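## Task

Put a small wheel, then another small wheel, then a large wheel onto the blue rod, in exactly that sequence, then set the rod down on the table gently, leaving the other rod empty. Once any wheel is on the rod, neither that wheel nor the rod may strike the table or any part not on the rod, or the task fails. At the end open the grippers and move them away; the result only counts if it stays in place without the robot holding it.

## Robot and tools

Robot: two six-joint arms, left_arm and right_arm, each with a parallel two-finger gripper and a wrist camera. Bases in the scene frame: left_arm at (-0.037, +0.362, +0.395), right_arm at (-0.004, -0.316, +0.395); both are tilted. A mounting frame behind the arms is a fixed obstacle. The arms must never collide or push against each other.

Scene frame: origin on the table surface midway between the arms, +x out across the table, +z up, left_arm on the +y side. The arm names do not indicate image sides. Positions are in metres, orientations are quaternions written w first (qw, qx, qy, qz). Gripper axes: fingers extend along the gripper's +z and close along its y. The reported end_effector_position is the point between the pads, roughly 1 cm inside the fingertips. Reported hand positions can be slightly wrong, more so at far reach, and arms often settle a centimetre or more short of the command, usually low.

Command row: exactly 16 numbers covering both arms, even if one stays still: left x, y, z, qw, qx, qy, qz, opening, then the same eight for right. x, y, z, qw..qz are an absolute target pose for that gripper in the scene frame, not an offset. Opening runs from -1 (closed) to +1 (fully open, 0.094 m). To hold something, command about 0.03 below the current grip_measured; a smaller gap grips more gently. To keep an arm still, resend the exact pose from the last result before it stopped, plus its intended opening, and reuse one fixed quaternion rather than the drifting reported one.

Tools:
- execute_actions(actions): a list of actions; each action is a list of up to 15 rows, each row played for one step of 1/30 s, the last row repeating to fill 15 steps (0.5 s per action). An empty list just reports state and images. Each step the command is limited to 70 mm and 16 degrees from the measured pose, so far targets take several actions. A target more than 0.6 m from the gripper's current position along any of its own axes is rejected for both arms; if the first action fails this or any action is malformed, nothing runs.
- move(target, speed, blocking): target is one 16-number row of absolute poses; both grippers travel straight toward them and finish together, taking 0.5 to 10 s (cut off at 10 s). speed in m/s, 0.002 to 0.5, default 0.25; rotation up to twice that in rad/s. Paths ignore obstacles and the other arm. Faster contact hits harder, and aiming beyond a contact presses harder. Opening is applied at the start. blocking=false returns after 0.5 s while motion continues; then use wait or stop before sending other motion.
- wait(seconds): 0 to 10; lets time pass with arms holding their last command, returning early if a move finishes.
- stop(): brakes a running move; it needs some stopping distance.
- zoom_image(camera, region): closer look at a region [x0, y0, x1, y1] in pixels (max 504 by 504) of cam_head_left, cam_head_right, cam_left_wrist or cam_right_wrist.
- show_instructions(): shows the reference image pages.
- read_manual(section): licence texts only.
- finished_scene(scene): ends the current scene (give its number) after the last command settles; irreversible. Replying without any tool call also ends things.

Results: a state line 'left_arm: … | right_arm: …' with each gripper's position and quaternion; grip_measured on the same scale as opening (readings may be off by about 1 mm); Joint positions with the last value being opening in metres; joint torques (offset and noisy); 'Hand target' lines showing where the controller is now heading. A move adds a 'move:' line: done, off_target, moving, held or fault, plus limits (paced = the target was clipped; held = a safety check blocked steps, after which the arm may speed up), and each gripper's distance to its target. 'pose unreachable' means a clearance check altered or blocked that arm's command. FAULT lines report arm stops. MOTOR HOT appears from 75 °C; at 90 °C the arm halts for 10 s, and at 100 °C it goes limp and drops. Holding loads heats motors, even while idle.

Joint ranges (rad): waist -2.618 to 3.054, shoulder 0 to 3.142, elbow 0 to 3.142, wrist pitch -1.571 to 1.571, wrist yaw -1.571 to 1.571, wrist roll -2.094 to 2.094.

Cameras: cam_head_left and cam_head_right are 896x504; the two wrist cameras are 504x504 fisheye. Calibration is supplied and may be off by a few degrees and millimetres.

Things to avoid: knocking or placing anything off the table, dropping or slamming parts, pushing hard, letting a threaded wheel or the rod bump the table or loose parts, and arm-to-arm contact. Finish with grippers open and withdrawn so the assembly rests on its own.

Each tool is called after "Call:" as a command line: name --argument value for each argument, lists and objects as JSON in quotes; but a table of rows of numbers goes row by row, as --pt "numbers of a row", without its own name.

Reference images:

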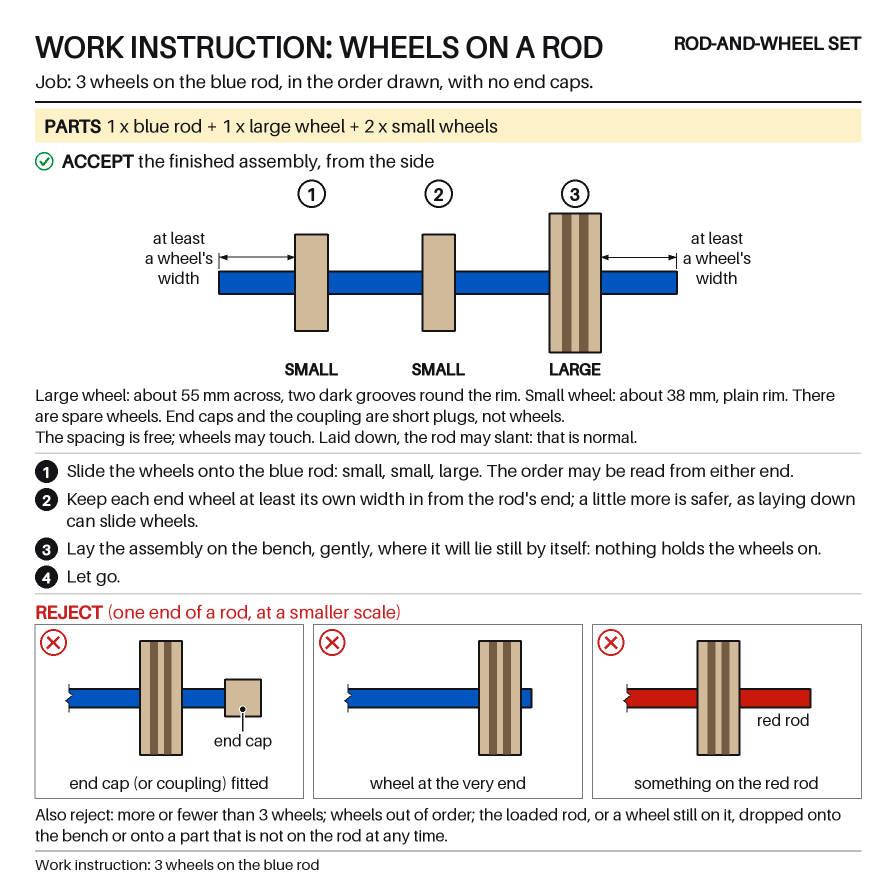

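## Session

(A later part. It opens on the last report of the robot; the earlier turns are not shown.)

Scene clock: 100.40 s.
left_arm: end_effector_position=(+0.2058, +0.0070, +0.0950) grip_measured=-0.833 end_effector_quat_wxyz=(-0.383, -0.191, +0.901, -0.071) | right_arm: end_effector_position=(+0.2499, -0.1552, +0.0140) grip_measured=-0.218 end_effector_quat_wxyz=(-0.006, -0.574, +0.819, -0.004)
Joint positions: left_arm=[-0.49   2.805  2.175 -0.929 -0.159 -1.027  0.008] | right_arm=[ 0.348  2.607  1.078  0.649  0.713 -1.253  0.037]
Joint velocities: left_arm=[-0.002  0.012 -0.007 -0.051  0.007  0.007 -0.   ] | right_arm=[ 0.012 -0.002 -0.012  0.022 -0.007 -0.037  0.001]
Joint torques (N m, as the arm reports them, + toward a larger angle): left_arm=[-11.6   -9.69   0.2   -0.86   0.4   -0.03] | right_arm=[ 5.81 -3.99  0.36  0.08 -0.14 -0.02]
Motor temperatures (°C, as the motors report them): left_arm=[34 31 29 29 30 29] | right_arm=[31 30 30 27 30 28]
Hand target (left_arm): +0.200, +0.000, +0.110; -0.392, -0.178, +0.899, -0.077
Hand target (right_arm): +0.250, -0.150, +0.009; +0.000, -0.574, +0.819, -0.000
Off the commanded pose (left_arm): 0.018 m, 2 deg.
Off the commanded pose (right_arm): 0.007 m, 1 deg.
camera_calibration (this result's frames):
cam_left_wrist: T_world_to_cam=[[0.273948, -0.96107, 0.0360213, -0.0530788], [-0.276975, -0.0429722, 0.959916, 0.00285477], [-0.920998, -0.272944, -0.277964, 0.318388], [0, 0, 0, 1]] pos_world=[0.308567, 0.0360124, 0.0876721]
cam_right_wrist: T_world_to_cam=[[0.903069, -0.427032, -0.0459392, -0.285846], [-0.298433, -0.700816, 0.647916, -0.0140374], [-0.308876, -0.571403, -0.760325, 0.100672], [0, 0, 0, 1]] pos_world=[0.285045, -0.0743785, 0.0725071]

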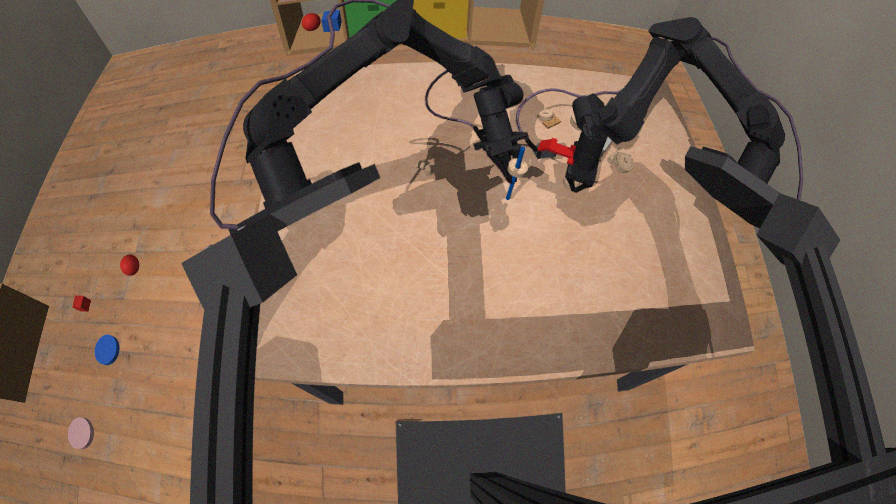

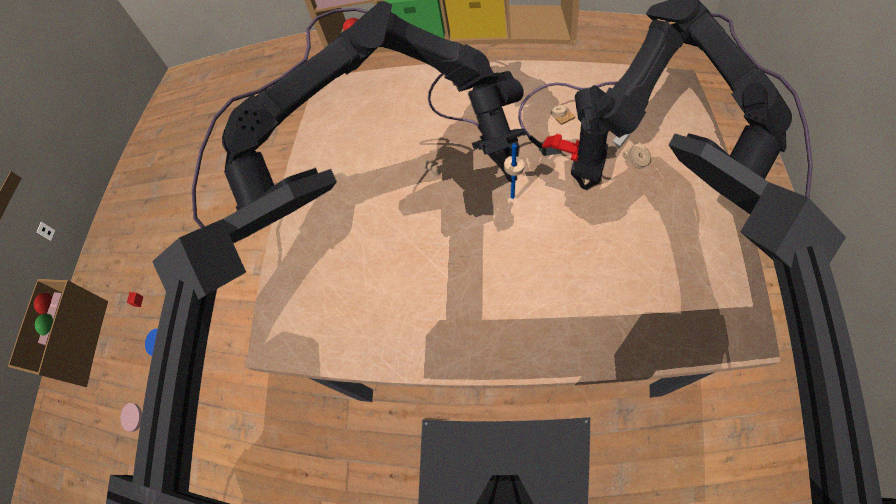

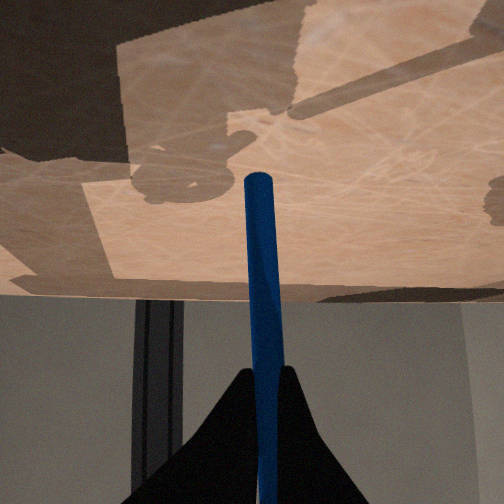

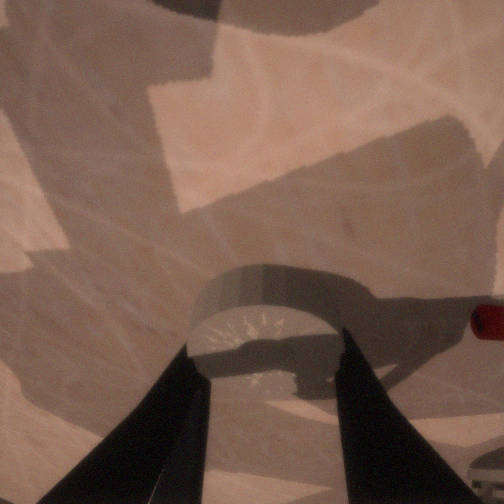

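Call:
move --target '[0.20,0.0,0.11,-0.392,-0.178,0.90,-0.077,-0.87, 0.23,-0.12,0.2,0,-0.574,0.819,0,-0.25]' --speed 0.2

Call:
move --target '[0.20,0.0,0.11,-0.392,-0.178,0.90,-0.077,-0.87, 0.198,0.003,0.265,0,-0.574,0.819,0,-0.25]' --speed 0.2

Scene clock: 102.37 s.
left_arm: end_effector_position=(+0.2058, +0.0068, +0.0953) grip_measured=-0.833 end_effector_quat_wxyz=(-0.383, -0.190, +0.901, -0.071) | right_arm: end_effector_position=(+0.2195, -0.1302, +0.1924) grip_measured=-0.218 end_effector_quat_wxyz=(-0.010, -0.579, +0.815, -0.001)
Joint positions: left_arm=[-0.491  2.805  2.175 -0.929 -0.16  -1.027  0.008] | right_arm=[ 0.819  2.214  0.817  0.035  0.925 -0.629  0.037]
Joint velocities: left_arm=[ 0.017 -0.012  0.002 -0.007 -0.037 -0.095 -0.001] | right_arm=[-0.007  0.017 -0.007  0.022 -0.051  0.022  0.001]
Joint torques (N m, as the arm reports them, + toward a larger angle): left_arm=[-11.6   -9.67   0.18  -0.86   0.42  -0.05] | right_arm=[ 7.09 -5.56  3.37 -0.26  0.08  0.13]
Motor temperatures (°C, as the motors report them): left_arm=[34 31 29 29 30 29] | right_arm=[31 30 30 27 30 28]
Hand target (left_arm): +0.200, +0.000, +0.110; -0.392, -0.178, +0.900, -0.077
Hand target (right_arm): +0.230, -0.124, +0.198; +0.001, -0.575, +0.818, -0.003
Off the commanded pose (left_arm): 0.017 m, 2 deg.
Off the commanded pose (right_arm): 0.017 m, 1 deg.
move: off_target (left_arm, right_arm)
camera_calibration (this result's frames):
cam_left_wrist: T_world_to_cam=[[0.273357, -0.961222, 0.0364468, -0.0532055], [-0.277509, -0.0425273, 0.959781, 0.00273728], [-0.921013, -0.272477, -0.278373, 0.318382], [0, 0, 0, 1]] pos_world=[0.308538, 0.035726, 0.0879411]
cam_right_wrist: T_world_to_cam=[[0.907816, -0.415866, -0.0540824, -0.237517], [-0.283655, -0.703894, 0.651209, -0.125484], [-0.308884, -0.575837, -0.756969, 0.239958], [0, 0, 0, 1]] pos_world=[0.254147, -0.0489258, 0.250512]

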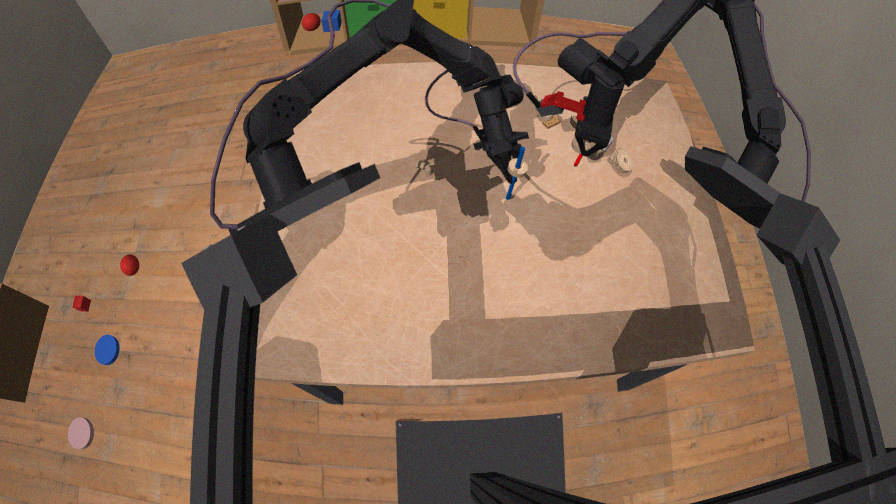

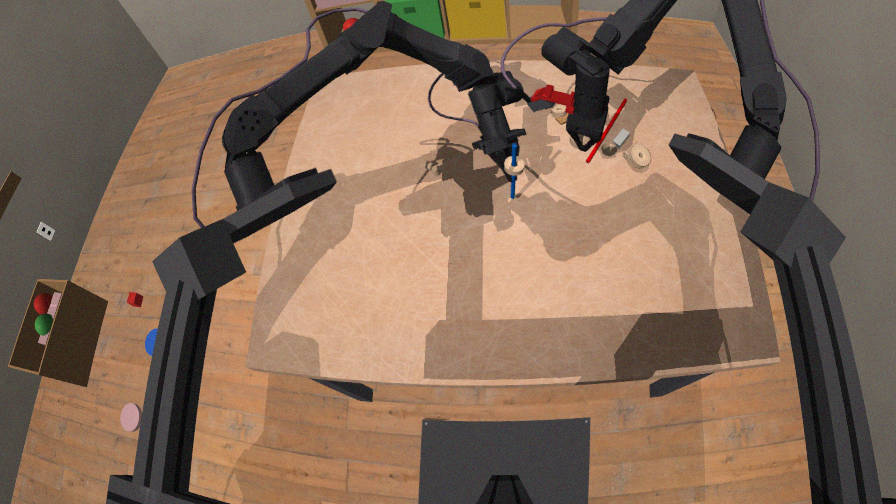

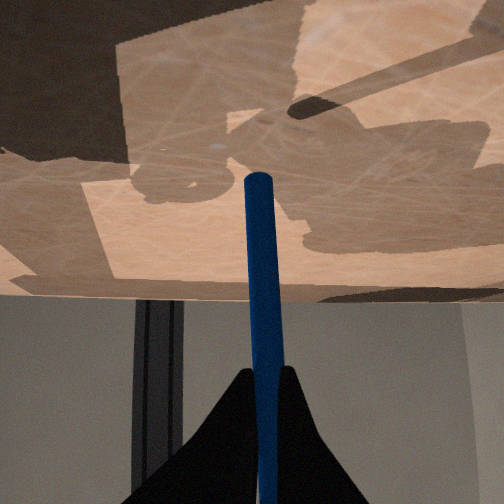

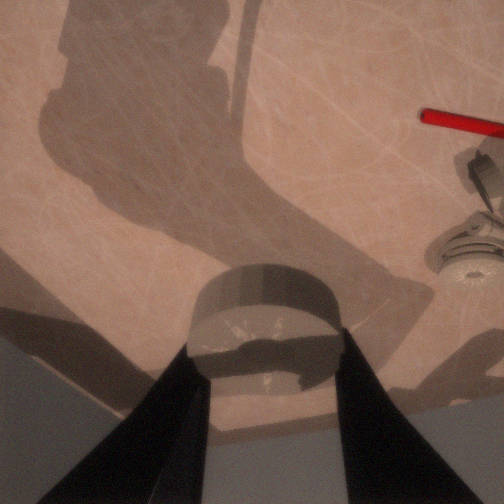

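Scene clock: 103.90 s.
left_arm: end_effector_position=(+0.2058, +0.0069, +0.0951) grip_measured=-0.833 end_effector_quat_wxyz=(-0.383, -0.191, +0.901, -0.071) | right_arm: end_effector_position=(+0.2006, -0.0043, +0.2590) grip_measured=-0.218 end_effector_quat_wxyz=(-0.001, -0.570, +0.822, -0.006)
Joint positions: left_arm=[-0.491  2.805  2.175 -0.929 -0.16  -1.027  0.008] | right_arm=[ 1.154  2.57   1.398 -0.622  0.936 -0.06   0.037]
Joint velocities: left_arm=[-0.022 -0.017  0.002 -0.051 -0.007 -0.022 -0.001] | right_arm=[ 0.012 -0.002 -0.002  0.007 -0.007  0.095  0.001]
Joint torques (N m, as the arm reports them, + toward a larger angle): left_arm=[-11.43  -9.7    0.19  -0.86   0.42  -0.04] | right_arm=[ 8.87 -5.51  4.86 -0.27 -0.06  0.05]
Motor temperatures (°C, as the motors report them): left_arm=[34 31 29 29 30 29] | right_arm=[31 30 30 27 30 28]
Hand target (left_arm): +0.200, +0.000, +0.110; -0.392, -0.178, +0.899, -0.077
Hand target (right_arm): +0.198, +0.002, +0.264; +0.002, -0.574, +0.819, -0.002
Off the commanded pose (left_arm): 0.017 m, 2 deg.
Off the commanded pose (right_arm): 0.010 m, 1 deg.
move: off_target (left_arm)
camera_calibration (this result's frames):
cam_left_wrist: T_world_to_cam=[[0.273577, -0.961171, 0.0361447, -0.0530968], [-0.277362, -0.0428517, 0.95981, 0.00284899], [-0.920992, -0.272607, -0.278315, 0.318407], [0, 0, 0, 1]] pos_world=[0.308567, 0.0358871, 0.0878022]
cam_right_wrist: T_world_to_cam=[[0.89855, -0.437269, -0.0374649, -0.166976], [-0.313298, -0.69889, 0.642959, -0.0774455], [-0.30733, -0.565993, -0.764984, 0.358876], [0, 0, 0, 1]] pos_world=[0.236066, 0.0759821, 0.318073]

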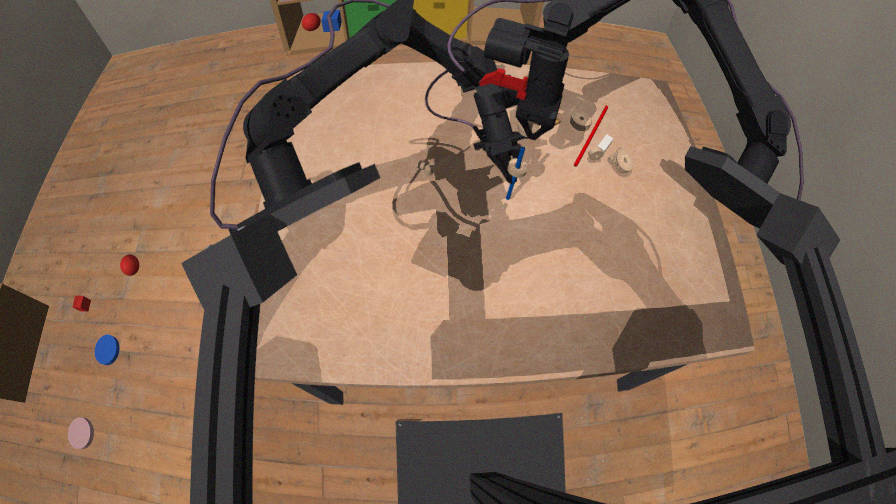

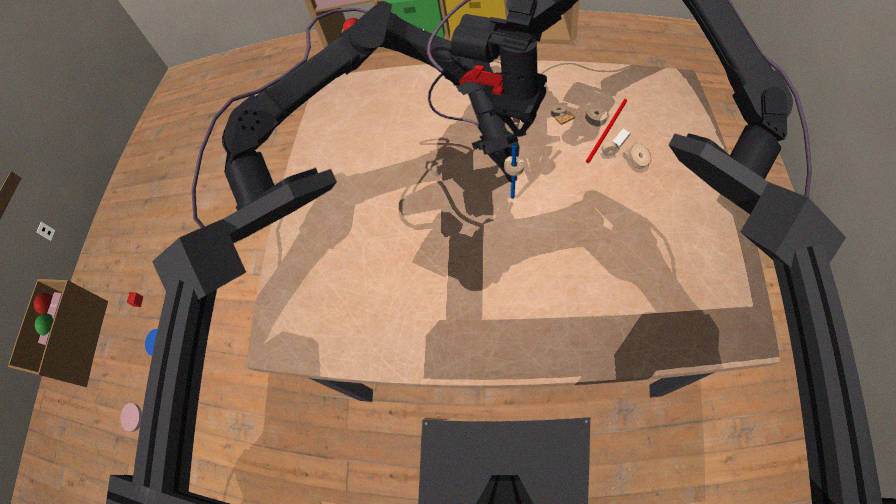

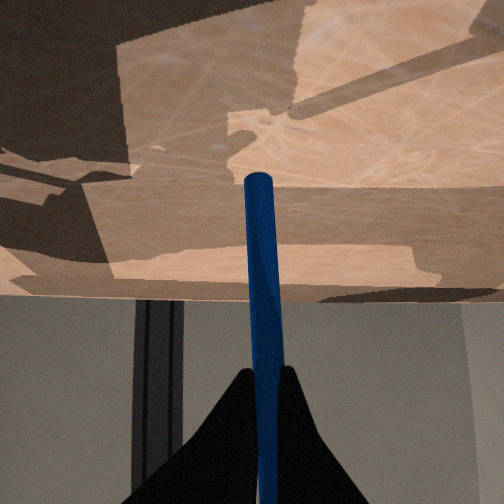

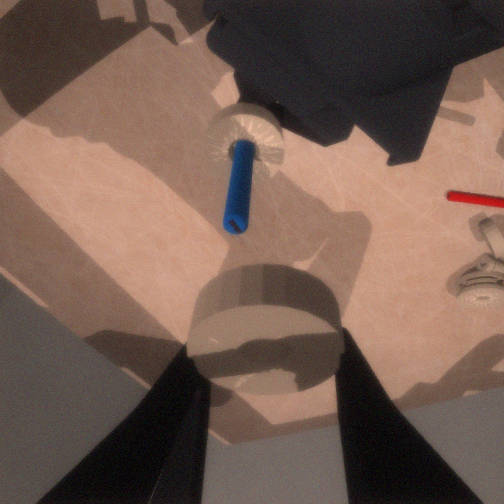

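Call:
move --target '[0.20,0.0,0.11,-0.392,-0.178,0.90,-0.077,-0.87, 0.192,0.020,0.242,0,-0.574,0.819,0,-0.25]' --speed 0.04

Call:
move --target '[0.20,0.0,0.11,-0.392,-0.178,0.90,-0.077,-0.87, 0.192,0.020,0.195,0,-0.574,0.819,0,-0.25]' --speed 0.03

Scene clock: 105.37 s.
left_arm: end_effector_position=(+0.2058, +0.0069, +0.0951) grip_measured=-0.833 end_effector_quat_wxyz=(-0.383, -0.191, +0.901, -0.071) | right_arm: end_effector_position=(+0.1905, +0.0093, +0.2395) grip_measured=-0.218 end_effector_quat_wxyz=(-0.009, -0.579, +0.816, -0.008)
Joint positions: left_arm=[-0.491  2.805  2.175 -0.929 -0.16  -1.027  0.008] | right_arm=[ 1.135  2.661  1.462 -0.598  0.936 -0.09   0.037]
Joint velocities: left_arm=[ 0.007  0.012  0.017 -0.007 -0.037 -0.066  0.001] | right_arm=[-0.002  0.012 -0.007 -0.081  0.037 -0.022 -0.001]
Joint torques (N m, as the arm reports them, + toward a larger angle): left_arm=[-11.51  -9.69   0.23  -0.86   0.42  -0.05] | right_arm=[ 8.95 -5.74  5.13 -0.01 -0.1  -0.03]
Motor temperatures (°C, as the motors report them): left_arm=[34 31 29 29 30 29] | right_arm=[31 30 30 27 30 28]
Hand target (left_arm): +0.200, +0.000, +0.110; -0.392, -0.178, +0.899, -0.077
Hand target (right_arm): +0.192, +0.020, +0.242; -0.000, -0.574, +0.819, -0.000
Off the commanded pose (left_arm): 0.017 m, 2 deg.
Off the commanded pose (right_arm): 0.011 m, 2 deg.
move: off_target (left_arm, right_arm)
camera_calibration (this result's frames):
cam_left_wrist: T_world_to_cam=[[0.273577, -0.961171, 0.0361447, -0.0530968], [-0.277362, -0.0428517, 0.95981, 0.00284899], [-0.920992, -0.272607, -0.278315, 0.318407], [0, 0, 0, 1]] pos_world=[0.308567, 0.0358871, 0.0878022]
cam_right_wrist: T_world_to_cam=[[0.907452, -0.418087, -0.0416422, -0.153536], [-0.29083, -0.696571, 0.655902, -0.066004], [-0.303231, -0.583089, -0.753697, 0.345192], [0, 0, 0, 1]] pos_world=[0.224804, 0.0911095, 0.297068]

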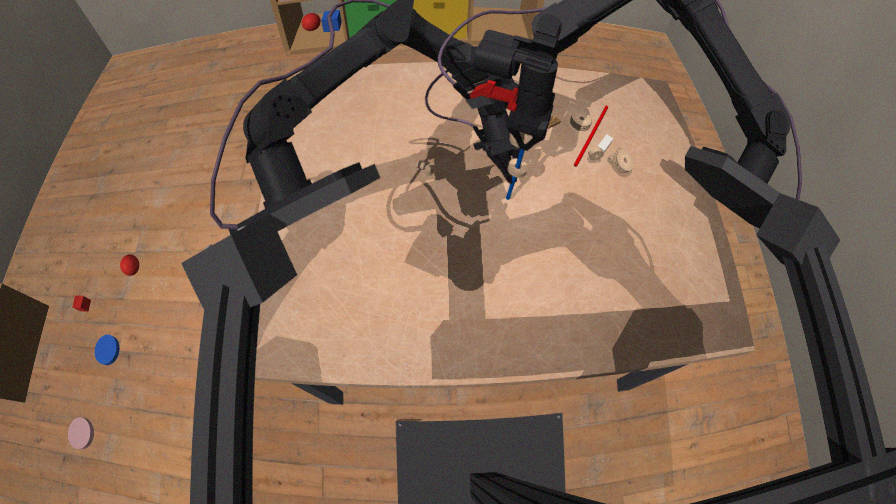

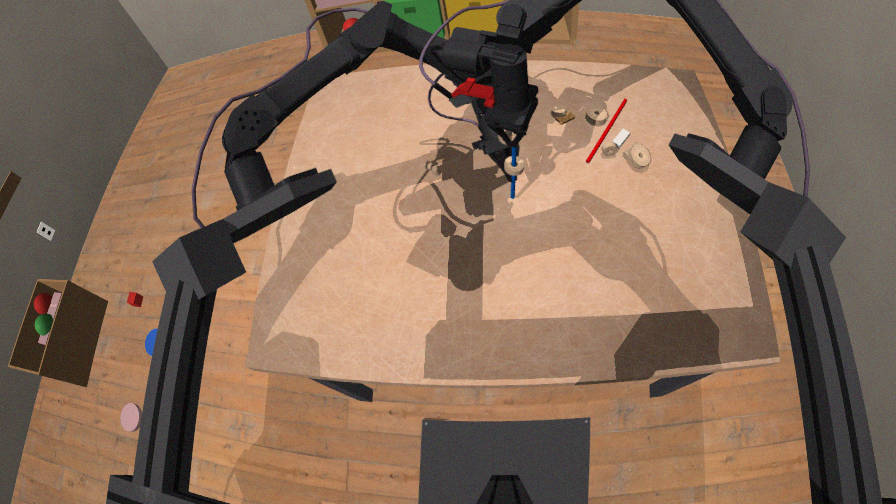

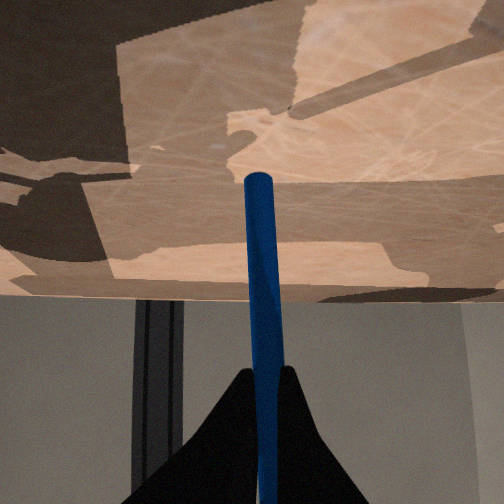

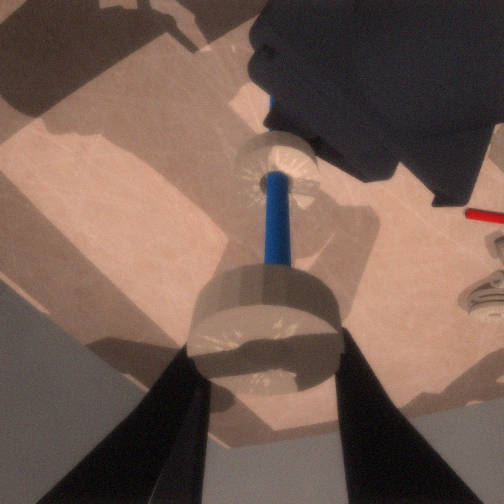

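Scene clock: 107.30 s.
left_arm: end_effector_position=(+0.2124, +0.0143, +0.0850) grip_measured=-0.833 end_effector_quat_wxyz=(-0.363, -0.196, +0.909, -0.058) | right_arm: end_effector_position=(+0.1993, +0.0197, +0.2049) grip_measured=-0.218 end_effector_quat_wxyz=(+0.000, -0.575, +0.818, +0.002)
Joint positions: left_arm=[-0.48   2.805  2.175 -0.913 -0.206 -1.027  0.008] | right_arm=[ 1.056  2.705  1.462 -0.404  0.939 -0.248  0.037]
Joint velocities: left_arm=[ 0.007  0.012  0.002 -0.11  -0.037 -0.007 -0.   ] | right_arm=[ 0.012  0.002  0.007  0.022  0.066 -0.022  0.   ]
Joint torques (N m, as the arm reports them, + toward a larger angle): left_arm=[-12.37  -9.73   0.22  -1.05   0.74  -0.04] | right_arm=[ 7.91 -5.03  1.96  0.33  0.   -0.06]
Motor temperatures (°C, as the motors report them): left_arm=[34 31 29 30 30 29] | right_arm=[31 29 30 27 30 28]
Hand target (left_arm): +0.200, +0.001, +0.109; -0.391, -0.178, +0.900, -0.076
Hand target (right_arm): +0.192, +0.020, +0.196; -0.001, -0.574, +0.819, +0.000
Off the commanded pose (left_arm): 0.031 m, 5 deg.
Off the commanded pose (right_arm): 0.012 m, 0 deg.
move: off_target (left_arm, right_arm)
camera_calibration (this result's frames):
cam_left_wrist: T_world_to_cam=[[0.272596, -0.962054, 0.0119869, -0.0451321], [-0.311947, -0.07659, 0.947008, 0.023597], [-0.910154, -0.26189, -0.320988, 0.324844], [0, 0, 0, 1]] pos_world=[0.315322, 0.0434611, 0.0824654]
cam_right_wrist: T_world_to_cam=[[0.903923, -0.424862, -0.0491411, -0.156203], [-0.299983, -0.711706, 0.635205, -0.0270747], [-0.304848, -0.559435, -0.770779, 0.33119], [0, 0, 0, 1]] pos_world=[0.234036, 0.0996454, 0.264796]

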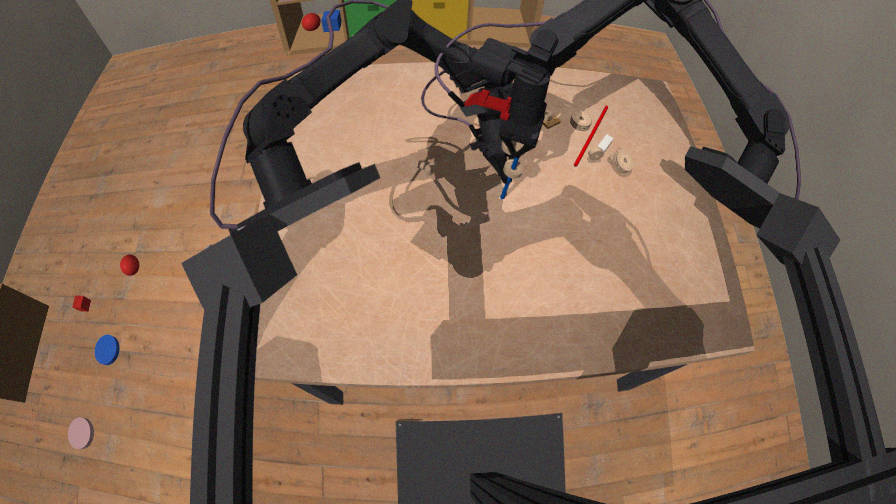

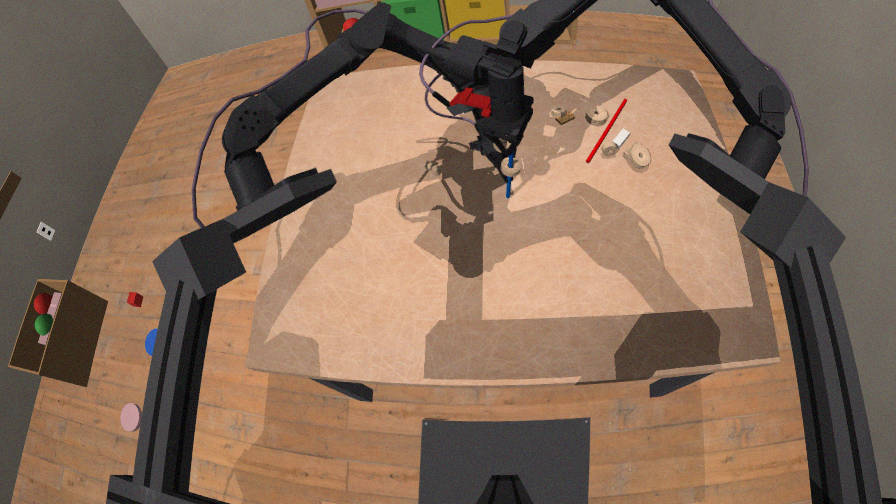

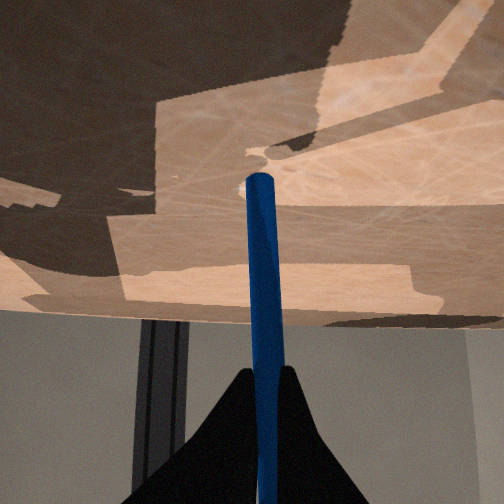

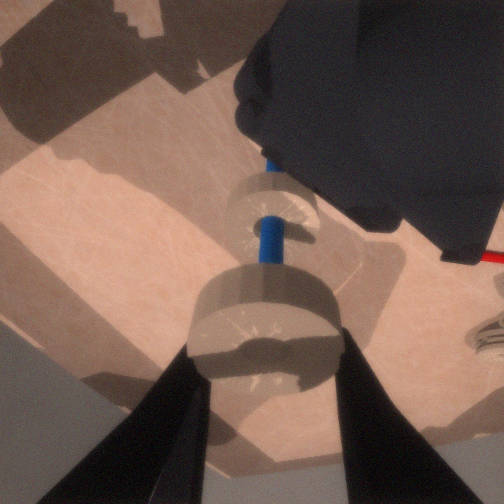

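Call:
move --target '[0.20,0.0,0.11,-0.392,-0.178,0.90,-0.077,-0.87,0.199,0.030,0.26,0,-0.574,0.819,0,-0.25]' --speed 0.1

Scene clock: 108.97 s.
left_arm: end_effector_position=(+0.2059, +0.0064, +0.0955) grip_measured=-0.833 end_effector_quat_wxyz=(-0.382, -0.190, +0.902, -0.071) | right_arm: end_effector_position=(+0.1917, +0.0214, +0.2449) grip_measured=-0.218 end_effector_quat_wxyz=(-0.012, -0.579, +0.815, -0.010)
Joint positions: left_arm=[-0.493  2.805  2.175 -0.928 -0.162 -1.027  0.008] | right_arm=[ 1.153  2.705  1.553 -0.68   0.933 -0.053  0.037]
Joint velocities: left_arm=[-0.007 -0.002 -0.017  0.022 -0.037  0.007 -0.001] | right_arm=[ 0.012  0.012 -0.002 -0.037  0.007  0.051 -0.001]
Joint torques (N m, as the arm reports them, + toward a larger angle): left_arm=[-11.39  -9.7    0.12  -0.87   0.42  -0.04] | right_arm=[ 9.69 -8.09  5.28 -0.29 -0.14  0.08]
Motor temperatures (°C, as the motors report them): left_arm=[34 31 29 30 30 29] | right_arm=[31 30 30 27 30 28]
Hand target (left_arm): +0.200, +0.001, +0.110; -0.392, -0.178, +0.900, -0.076
Hand target (right_arm): +0.199, +0.030, +0.259; +0.001, -0.574, +0.819, -0.000
Off the commanded pose (left_arm): 0.017 m, 2 deg.
Off the commanded pose (right_arm): 0.019 m, 2 deg.
move: off_target (left_arm, right_arm)
camera_calibration (this result's frames):
cam_left_wrist: T_world_to_cam=[[0.272074, -0.961569, 0.0368875, -0.0533761], [-0.280001, -0.0424343, 0.959061, 0.00313458], [-0.920639, -0.271264, -0.280786, 0.318594], [0, 0, 0, 1]] pos_world=[0.308709, 0.0352311, 0.0884191]
cam_right_wrist: T_world_to_cam=[[0.907673, -0.417699, -0.0406996, -0.149668], [-0.289054, -0.692526, 0.660951, -0.0623832], [-0.304264, -0.588163, -0.749325, 0.355917], [0, 0, 0, 1]] pos_world=[0.22611, 0.103619, 0.301838]

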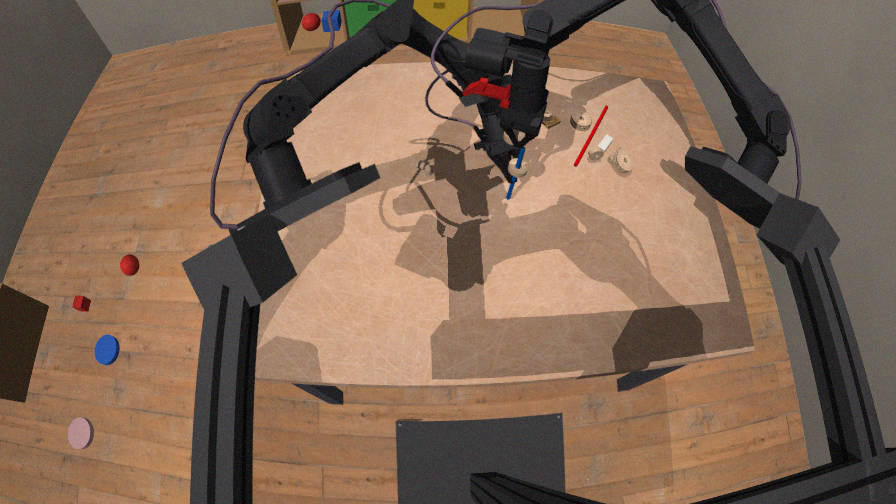

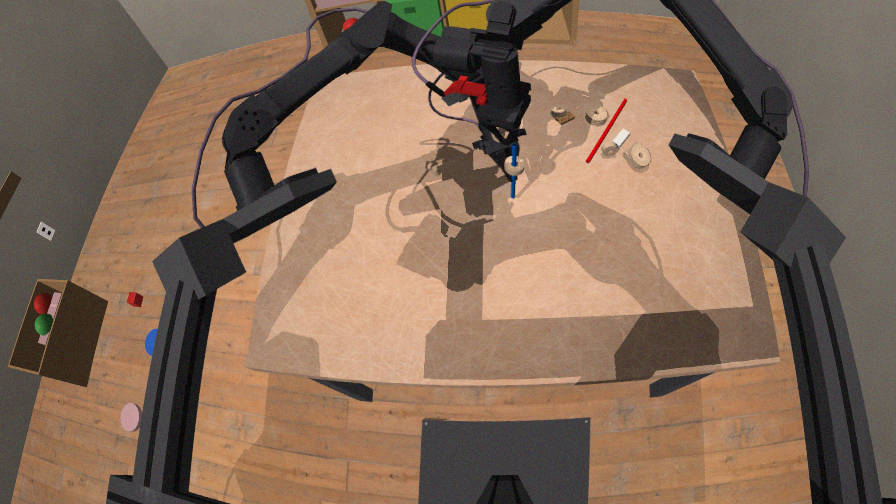

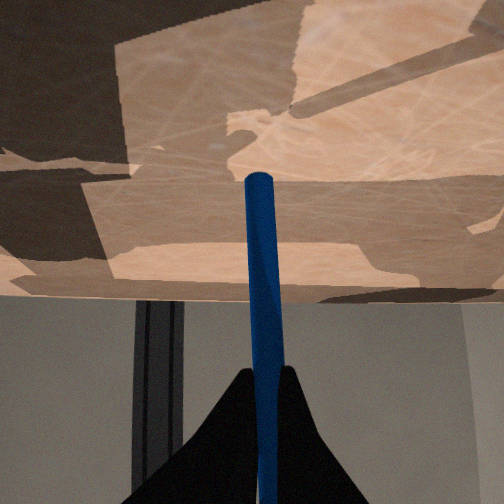

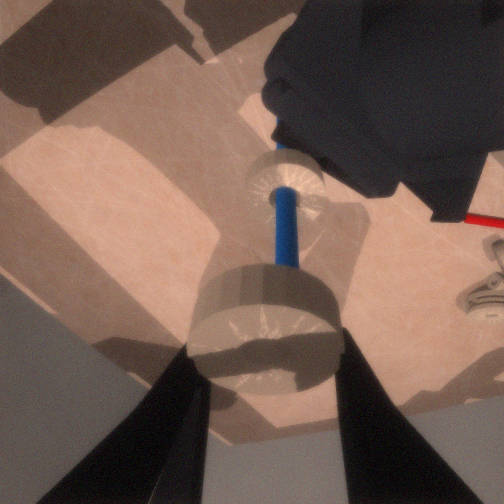

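Call:
move --target '[0.20,0.0,0.11,-0.392,-0.178,0.90,-0.077,-0.87,0.205,0.035,0.32,0,-0.574,0.819,0,-0.25]' --speed 0.1

Scene clock: 110.53 s.
left_arm: end_effector_position=(+0.2060, +0.0071, +0.0949) grip_measured=-0.833 end_effector_quat_wxyz=(-0.383, -0.191, +0.901, -0.071) | right_arm: end_effector_position=(+0.2008, +0.0284, +0.3036) grip_measured=-0.218 end_effector_quat_wxyz=(-0.012, -0.577, +0.817, -0.011)
Joint positions: left_arm=[-0.491  2.805  2.175 -0.929 -0.161 -1.027  0.008] | right_arm=[ 1.258  2.685  1.702 -0.979  0.9    0.116  0.037]
Joint velocities: left_arm=[-0.002 -0.007  0.007 -0.154 -0.007  0.022 -0.001] | right_arm=[-0.017  0.007 -0.017 -0.037 -0.022 -0.022  0.   ]
Joint torques (N m, as the arm reports them, + toward a larger angle): left_arm=[-11.59  -9.67   0.21  -0.87   0.41  -0.05] | right_arm=[10.25 -7.76  6.09 -0.31 -0.11  0.05]
Motor temperatures (°C, as the motors report them): left_arm=[34 31 29 30 30 29] | right_arm=[31 30 31 27 30 28]
Hand target (left_arm): +0.200, +0.000, +0.110; -0.392, -0.178, +0.900, -0.077
Hand target (right_arm): +0.205, +0.035, +0.319; +0.001, -0.574, +0.819, -0.000
Off the commanded pose (left_arm): 0.018 m, 2 deg.
Off the commanded pose (right_arm): 0.018 m, 2 deg.
move: off_target (left_arm, right_arm)
camera_calibration (this result's frames):
cam_left_wrist: T_world_to_cam=[[0.273226, -0.961292, 0.0355824, -0.0528738], [-0.278551, -0.0436584, 0.959429, 0.00337713], [-0.920737, -0.272052, -0.279697, 0.318606], [0, 0, 0, 1]] pos_world=[0.308739, 0.0359976, 0.0877543]
cam_right_wrist: T_world_to_cam=[[0.90566, -0.422128, -0.0398436, -0.152327], [-0.293088, -0.691163, 0.660601, -0.092806], [-0.306396, -0.586603, -0.749679, 0.407281], [0, 0, 0, 1]] pos_world=[0.235546, 0.110467, 0.360569]

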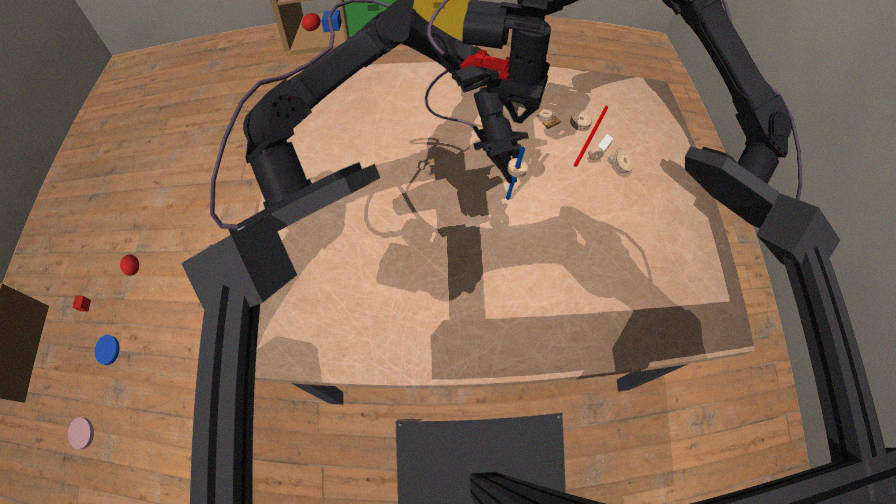

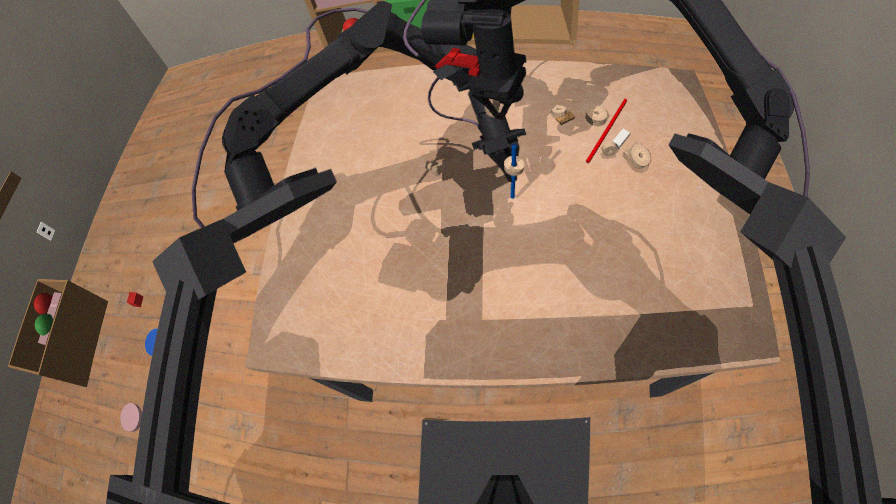

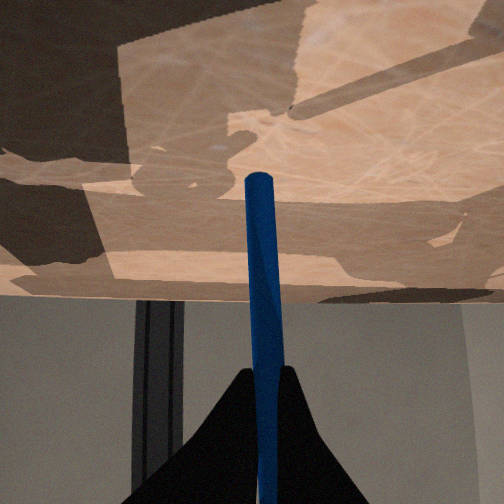

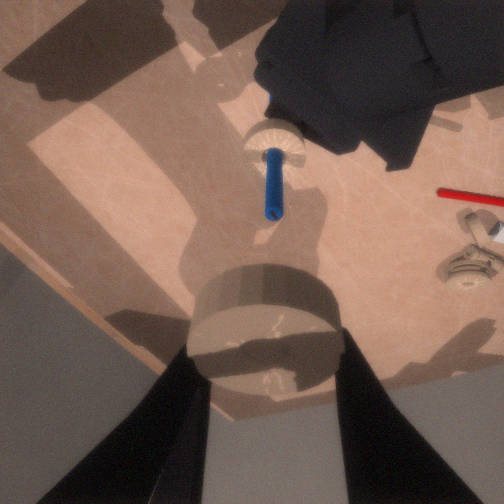

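Call:
zoom_image --camera "cam_right_wrist" --region '[150,100,400,420]'

Call:
move --target '[0.20,0.0,0.11,-0.392,-0.178,0.90,-0.077,-0.87,0.203,0.021,0.26,0,-0.574,0.819,0,-0.25]' --speed 0.08

Region (150, 100, 400, 420) of cam_right_wrist's 504x504 image, scaled by 1.575, with more detail than that image has; it fills the left 394 columns of this view, and the rest is white.

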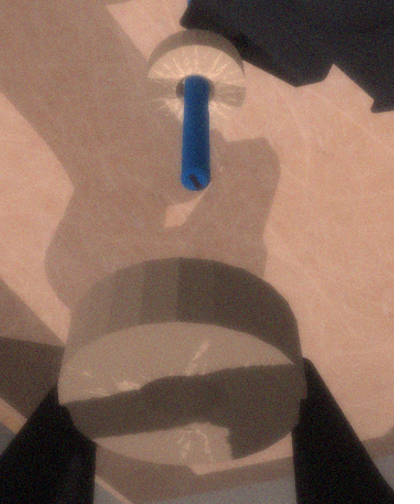

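Scene clock: 111.93 s.
left_arm: end_effector_position=(+0.2060, +0.0072, +0.0948) grip_measured=-0.833 end_effector_quat_wxyz=(-0.383, -0.191, +0.901, -0.071) | right_arm: end_effector_position=(+0.1984, +0.0182, +0.2528) grip_measured=-0.218 end_effector_quat_wxyz=(-0.015, -0.576, +0.817, -0.002)
Joint positions: left_arm=[-0.49   2.805  2.175 -0.929 -0.161 -1.027  0.008] | right_arm=[ 1.153  2.668  1.546 -0.703  0.915 -0.051  0.037]
Joint velocities: left_arm=[ 0.007 -0.022  0.002  0.037 -0.037  0.037  0.   ] | right_arm=[-0.012  0.012  0.007  0.037 -0.022  0.037 -0.   ]
Joint torques (N m, as the arm reports them, + toward a larger angle): left_arm=[-11.55  -9.69   0.16  -0.86   0.42  -0.04] | right_arm=[ 9.48 -7.87  2.35  0.01  0.1  -0.02]
Motor temperatures (°C, as the motors report them): left_arm=[35 31 29 30 30 29] | right_arm=[32 30 31 27 30 28]
Hand target (left_arm): +0.200, +0.000, +0.110; -0.392, -0.178, +0.899, -0.077
Hand target (right_arm): +0.203, +0.021, +0.260; -0.001, -0.574, +0.819, +0.000
Off the commanded pose (left_arm): 0.018 m, 2 deg.
Off the commanded pose (right_arm): 0.009 m, 2 deg.
move: off_target (left_arm)
camera_calibration (this result's frames):
cam_left_wrist: T_world_to_cam=[[0.273596, -0.961191, 0.0354592, -0.0528559], [-0.278164, -0.0437792, 0.959535, 0.00338291], [-0.920744, -0.272389, -0.279346, 0.318587], [0, 0, 0, 1]] pos_world=[0.308739, 0.036123, 0.0876242]
cam_right_wrist: T_world_to_cam=[[0.903602, -0.424353, -0.0585443, -0.151266], [-0.284804, -0.697211, 0.657862, -0.0678664], [-0.319984, -0.577772, -0.750859, 0.365339], [0, 0, 0, 1]] pos_world=[0.234258, 0.0995753, 0.310109]

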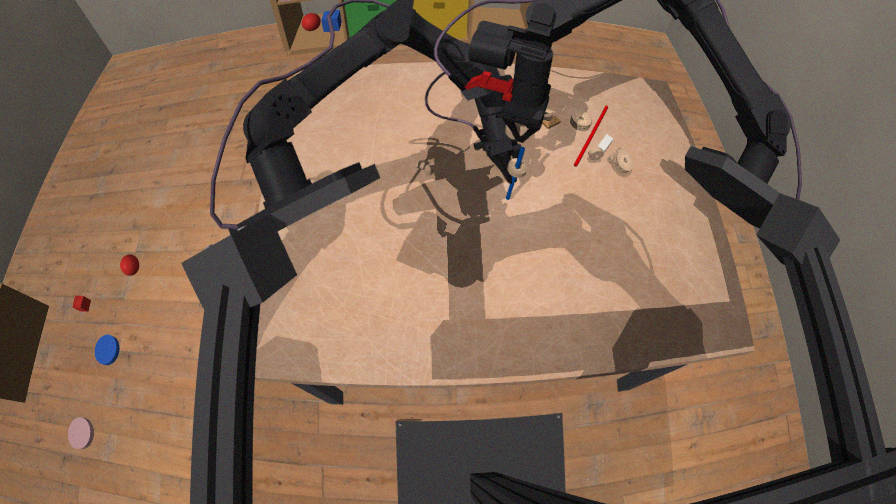

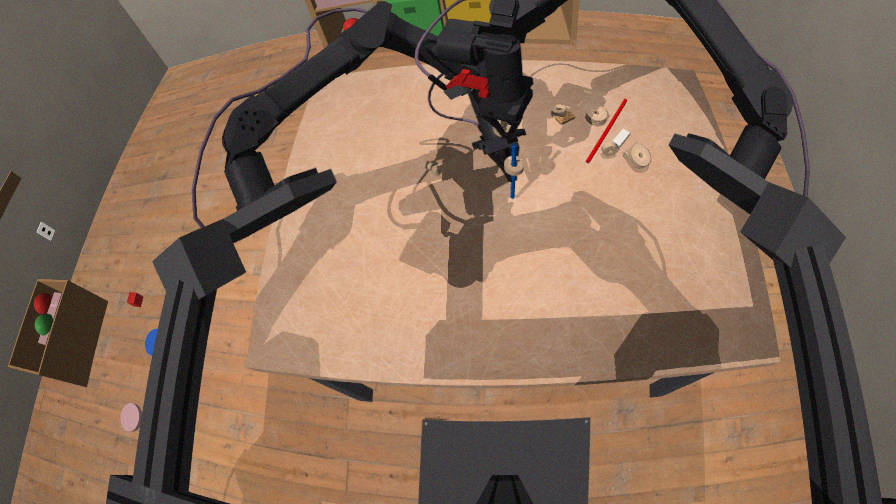

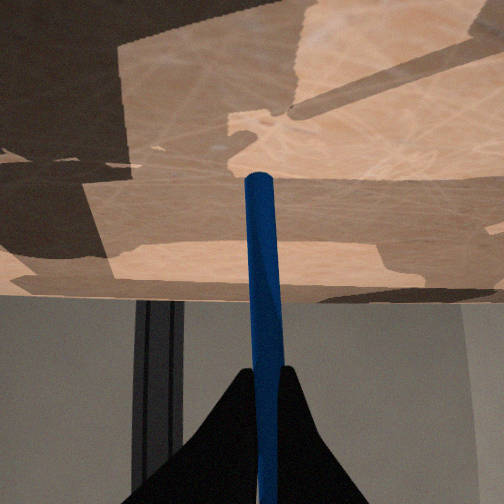

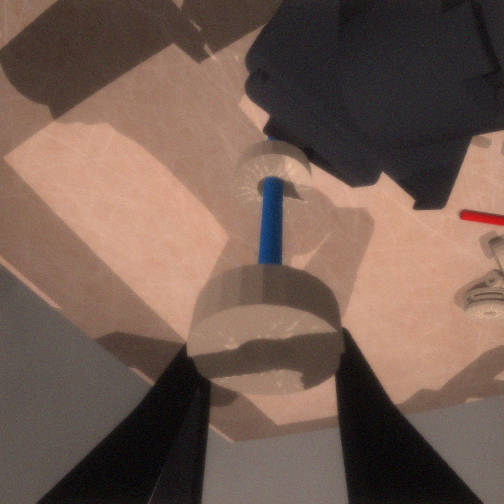

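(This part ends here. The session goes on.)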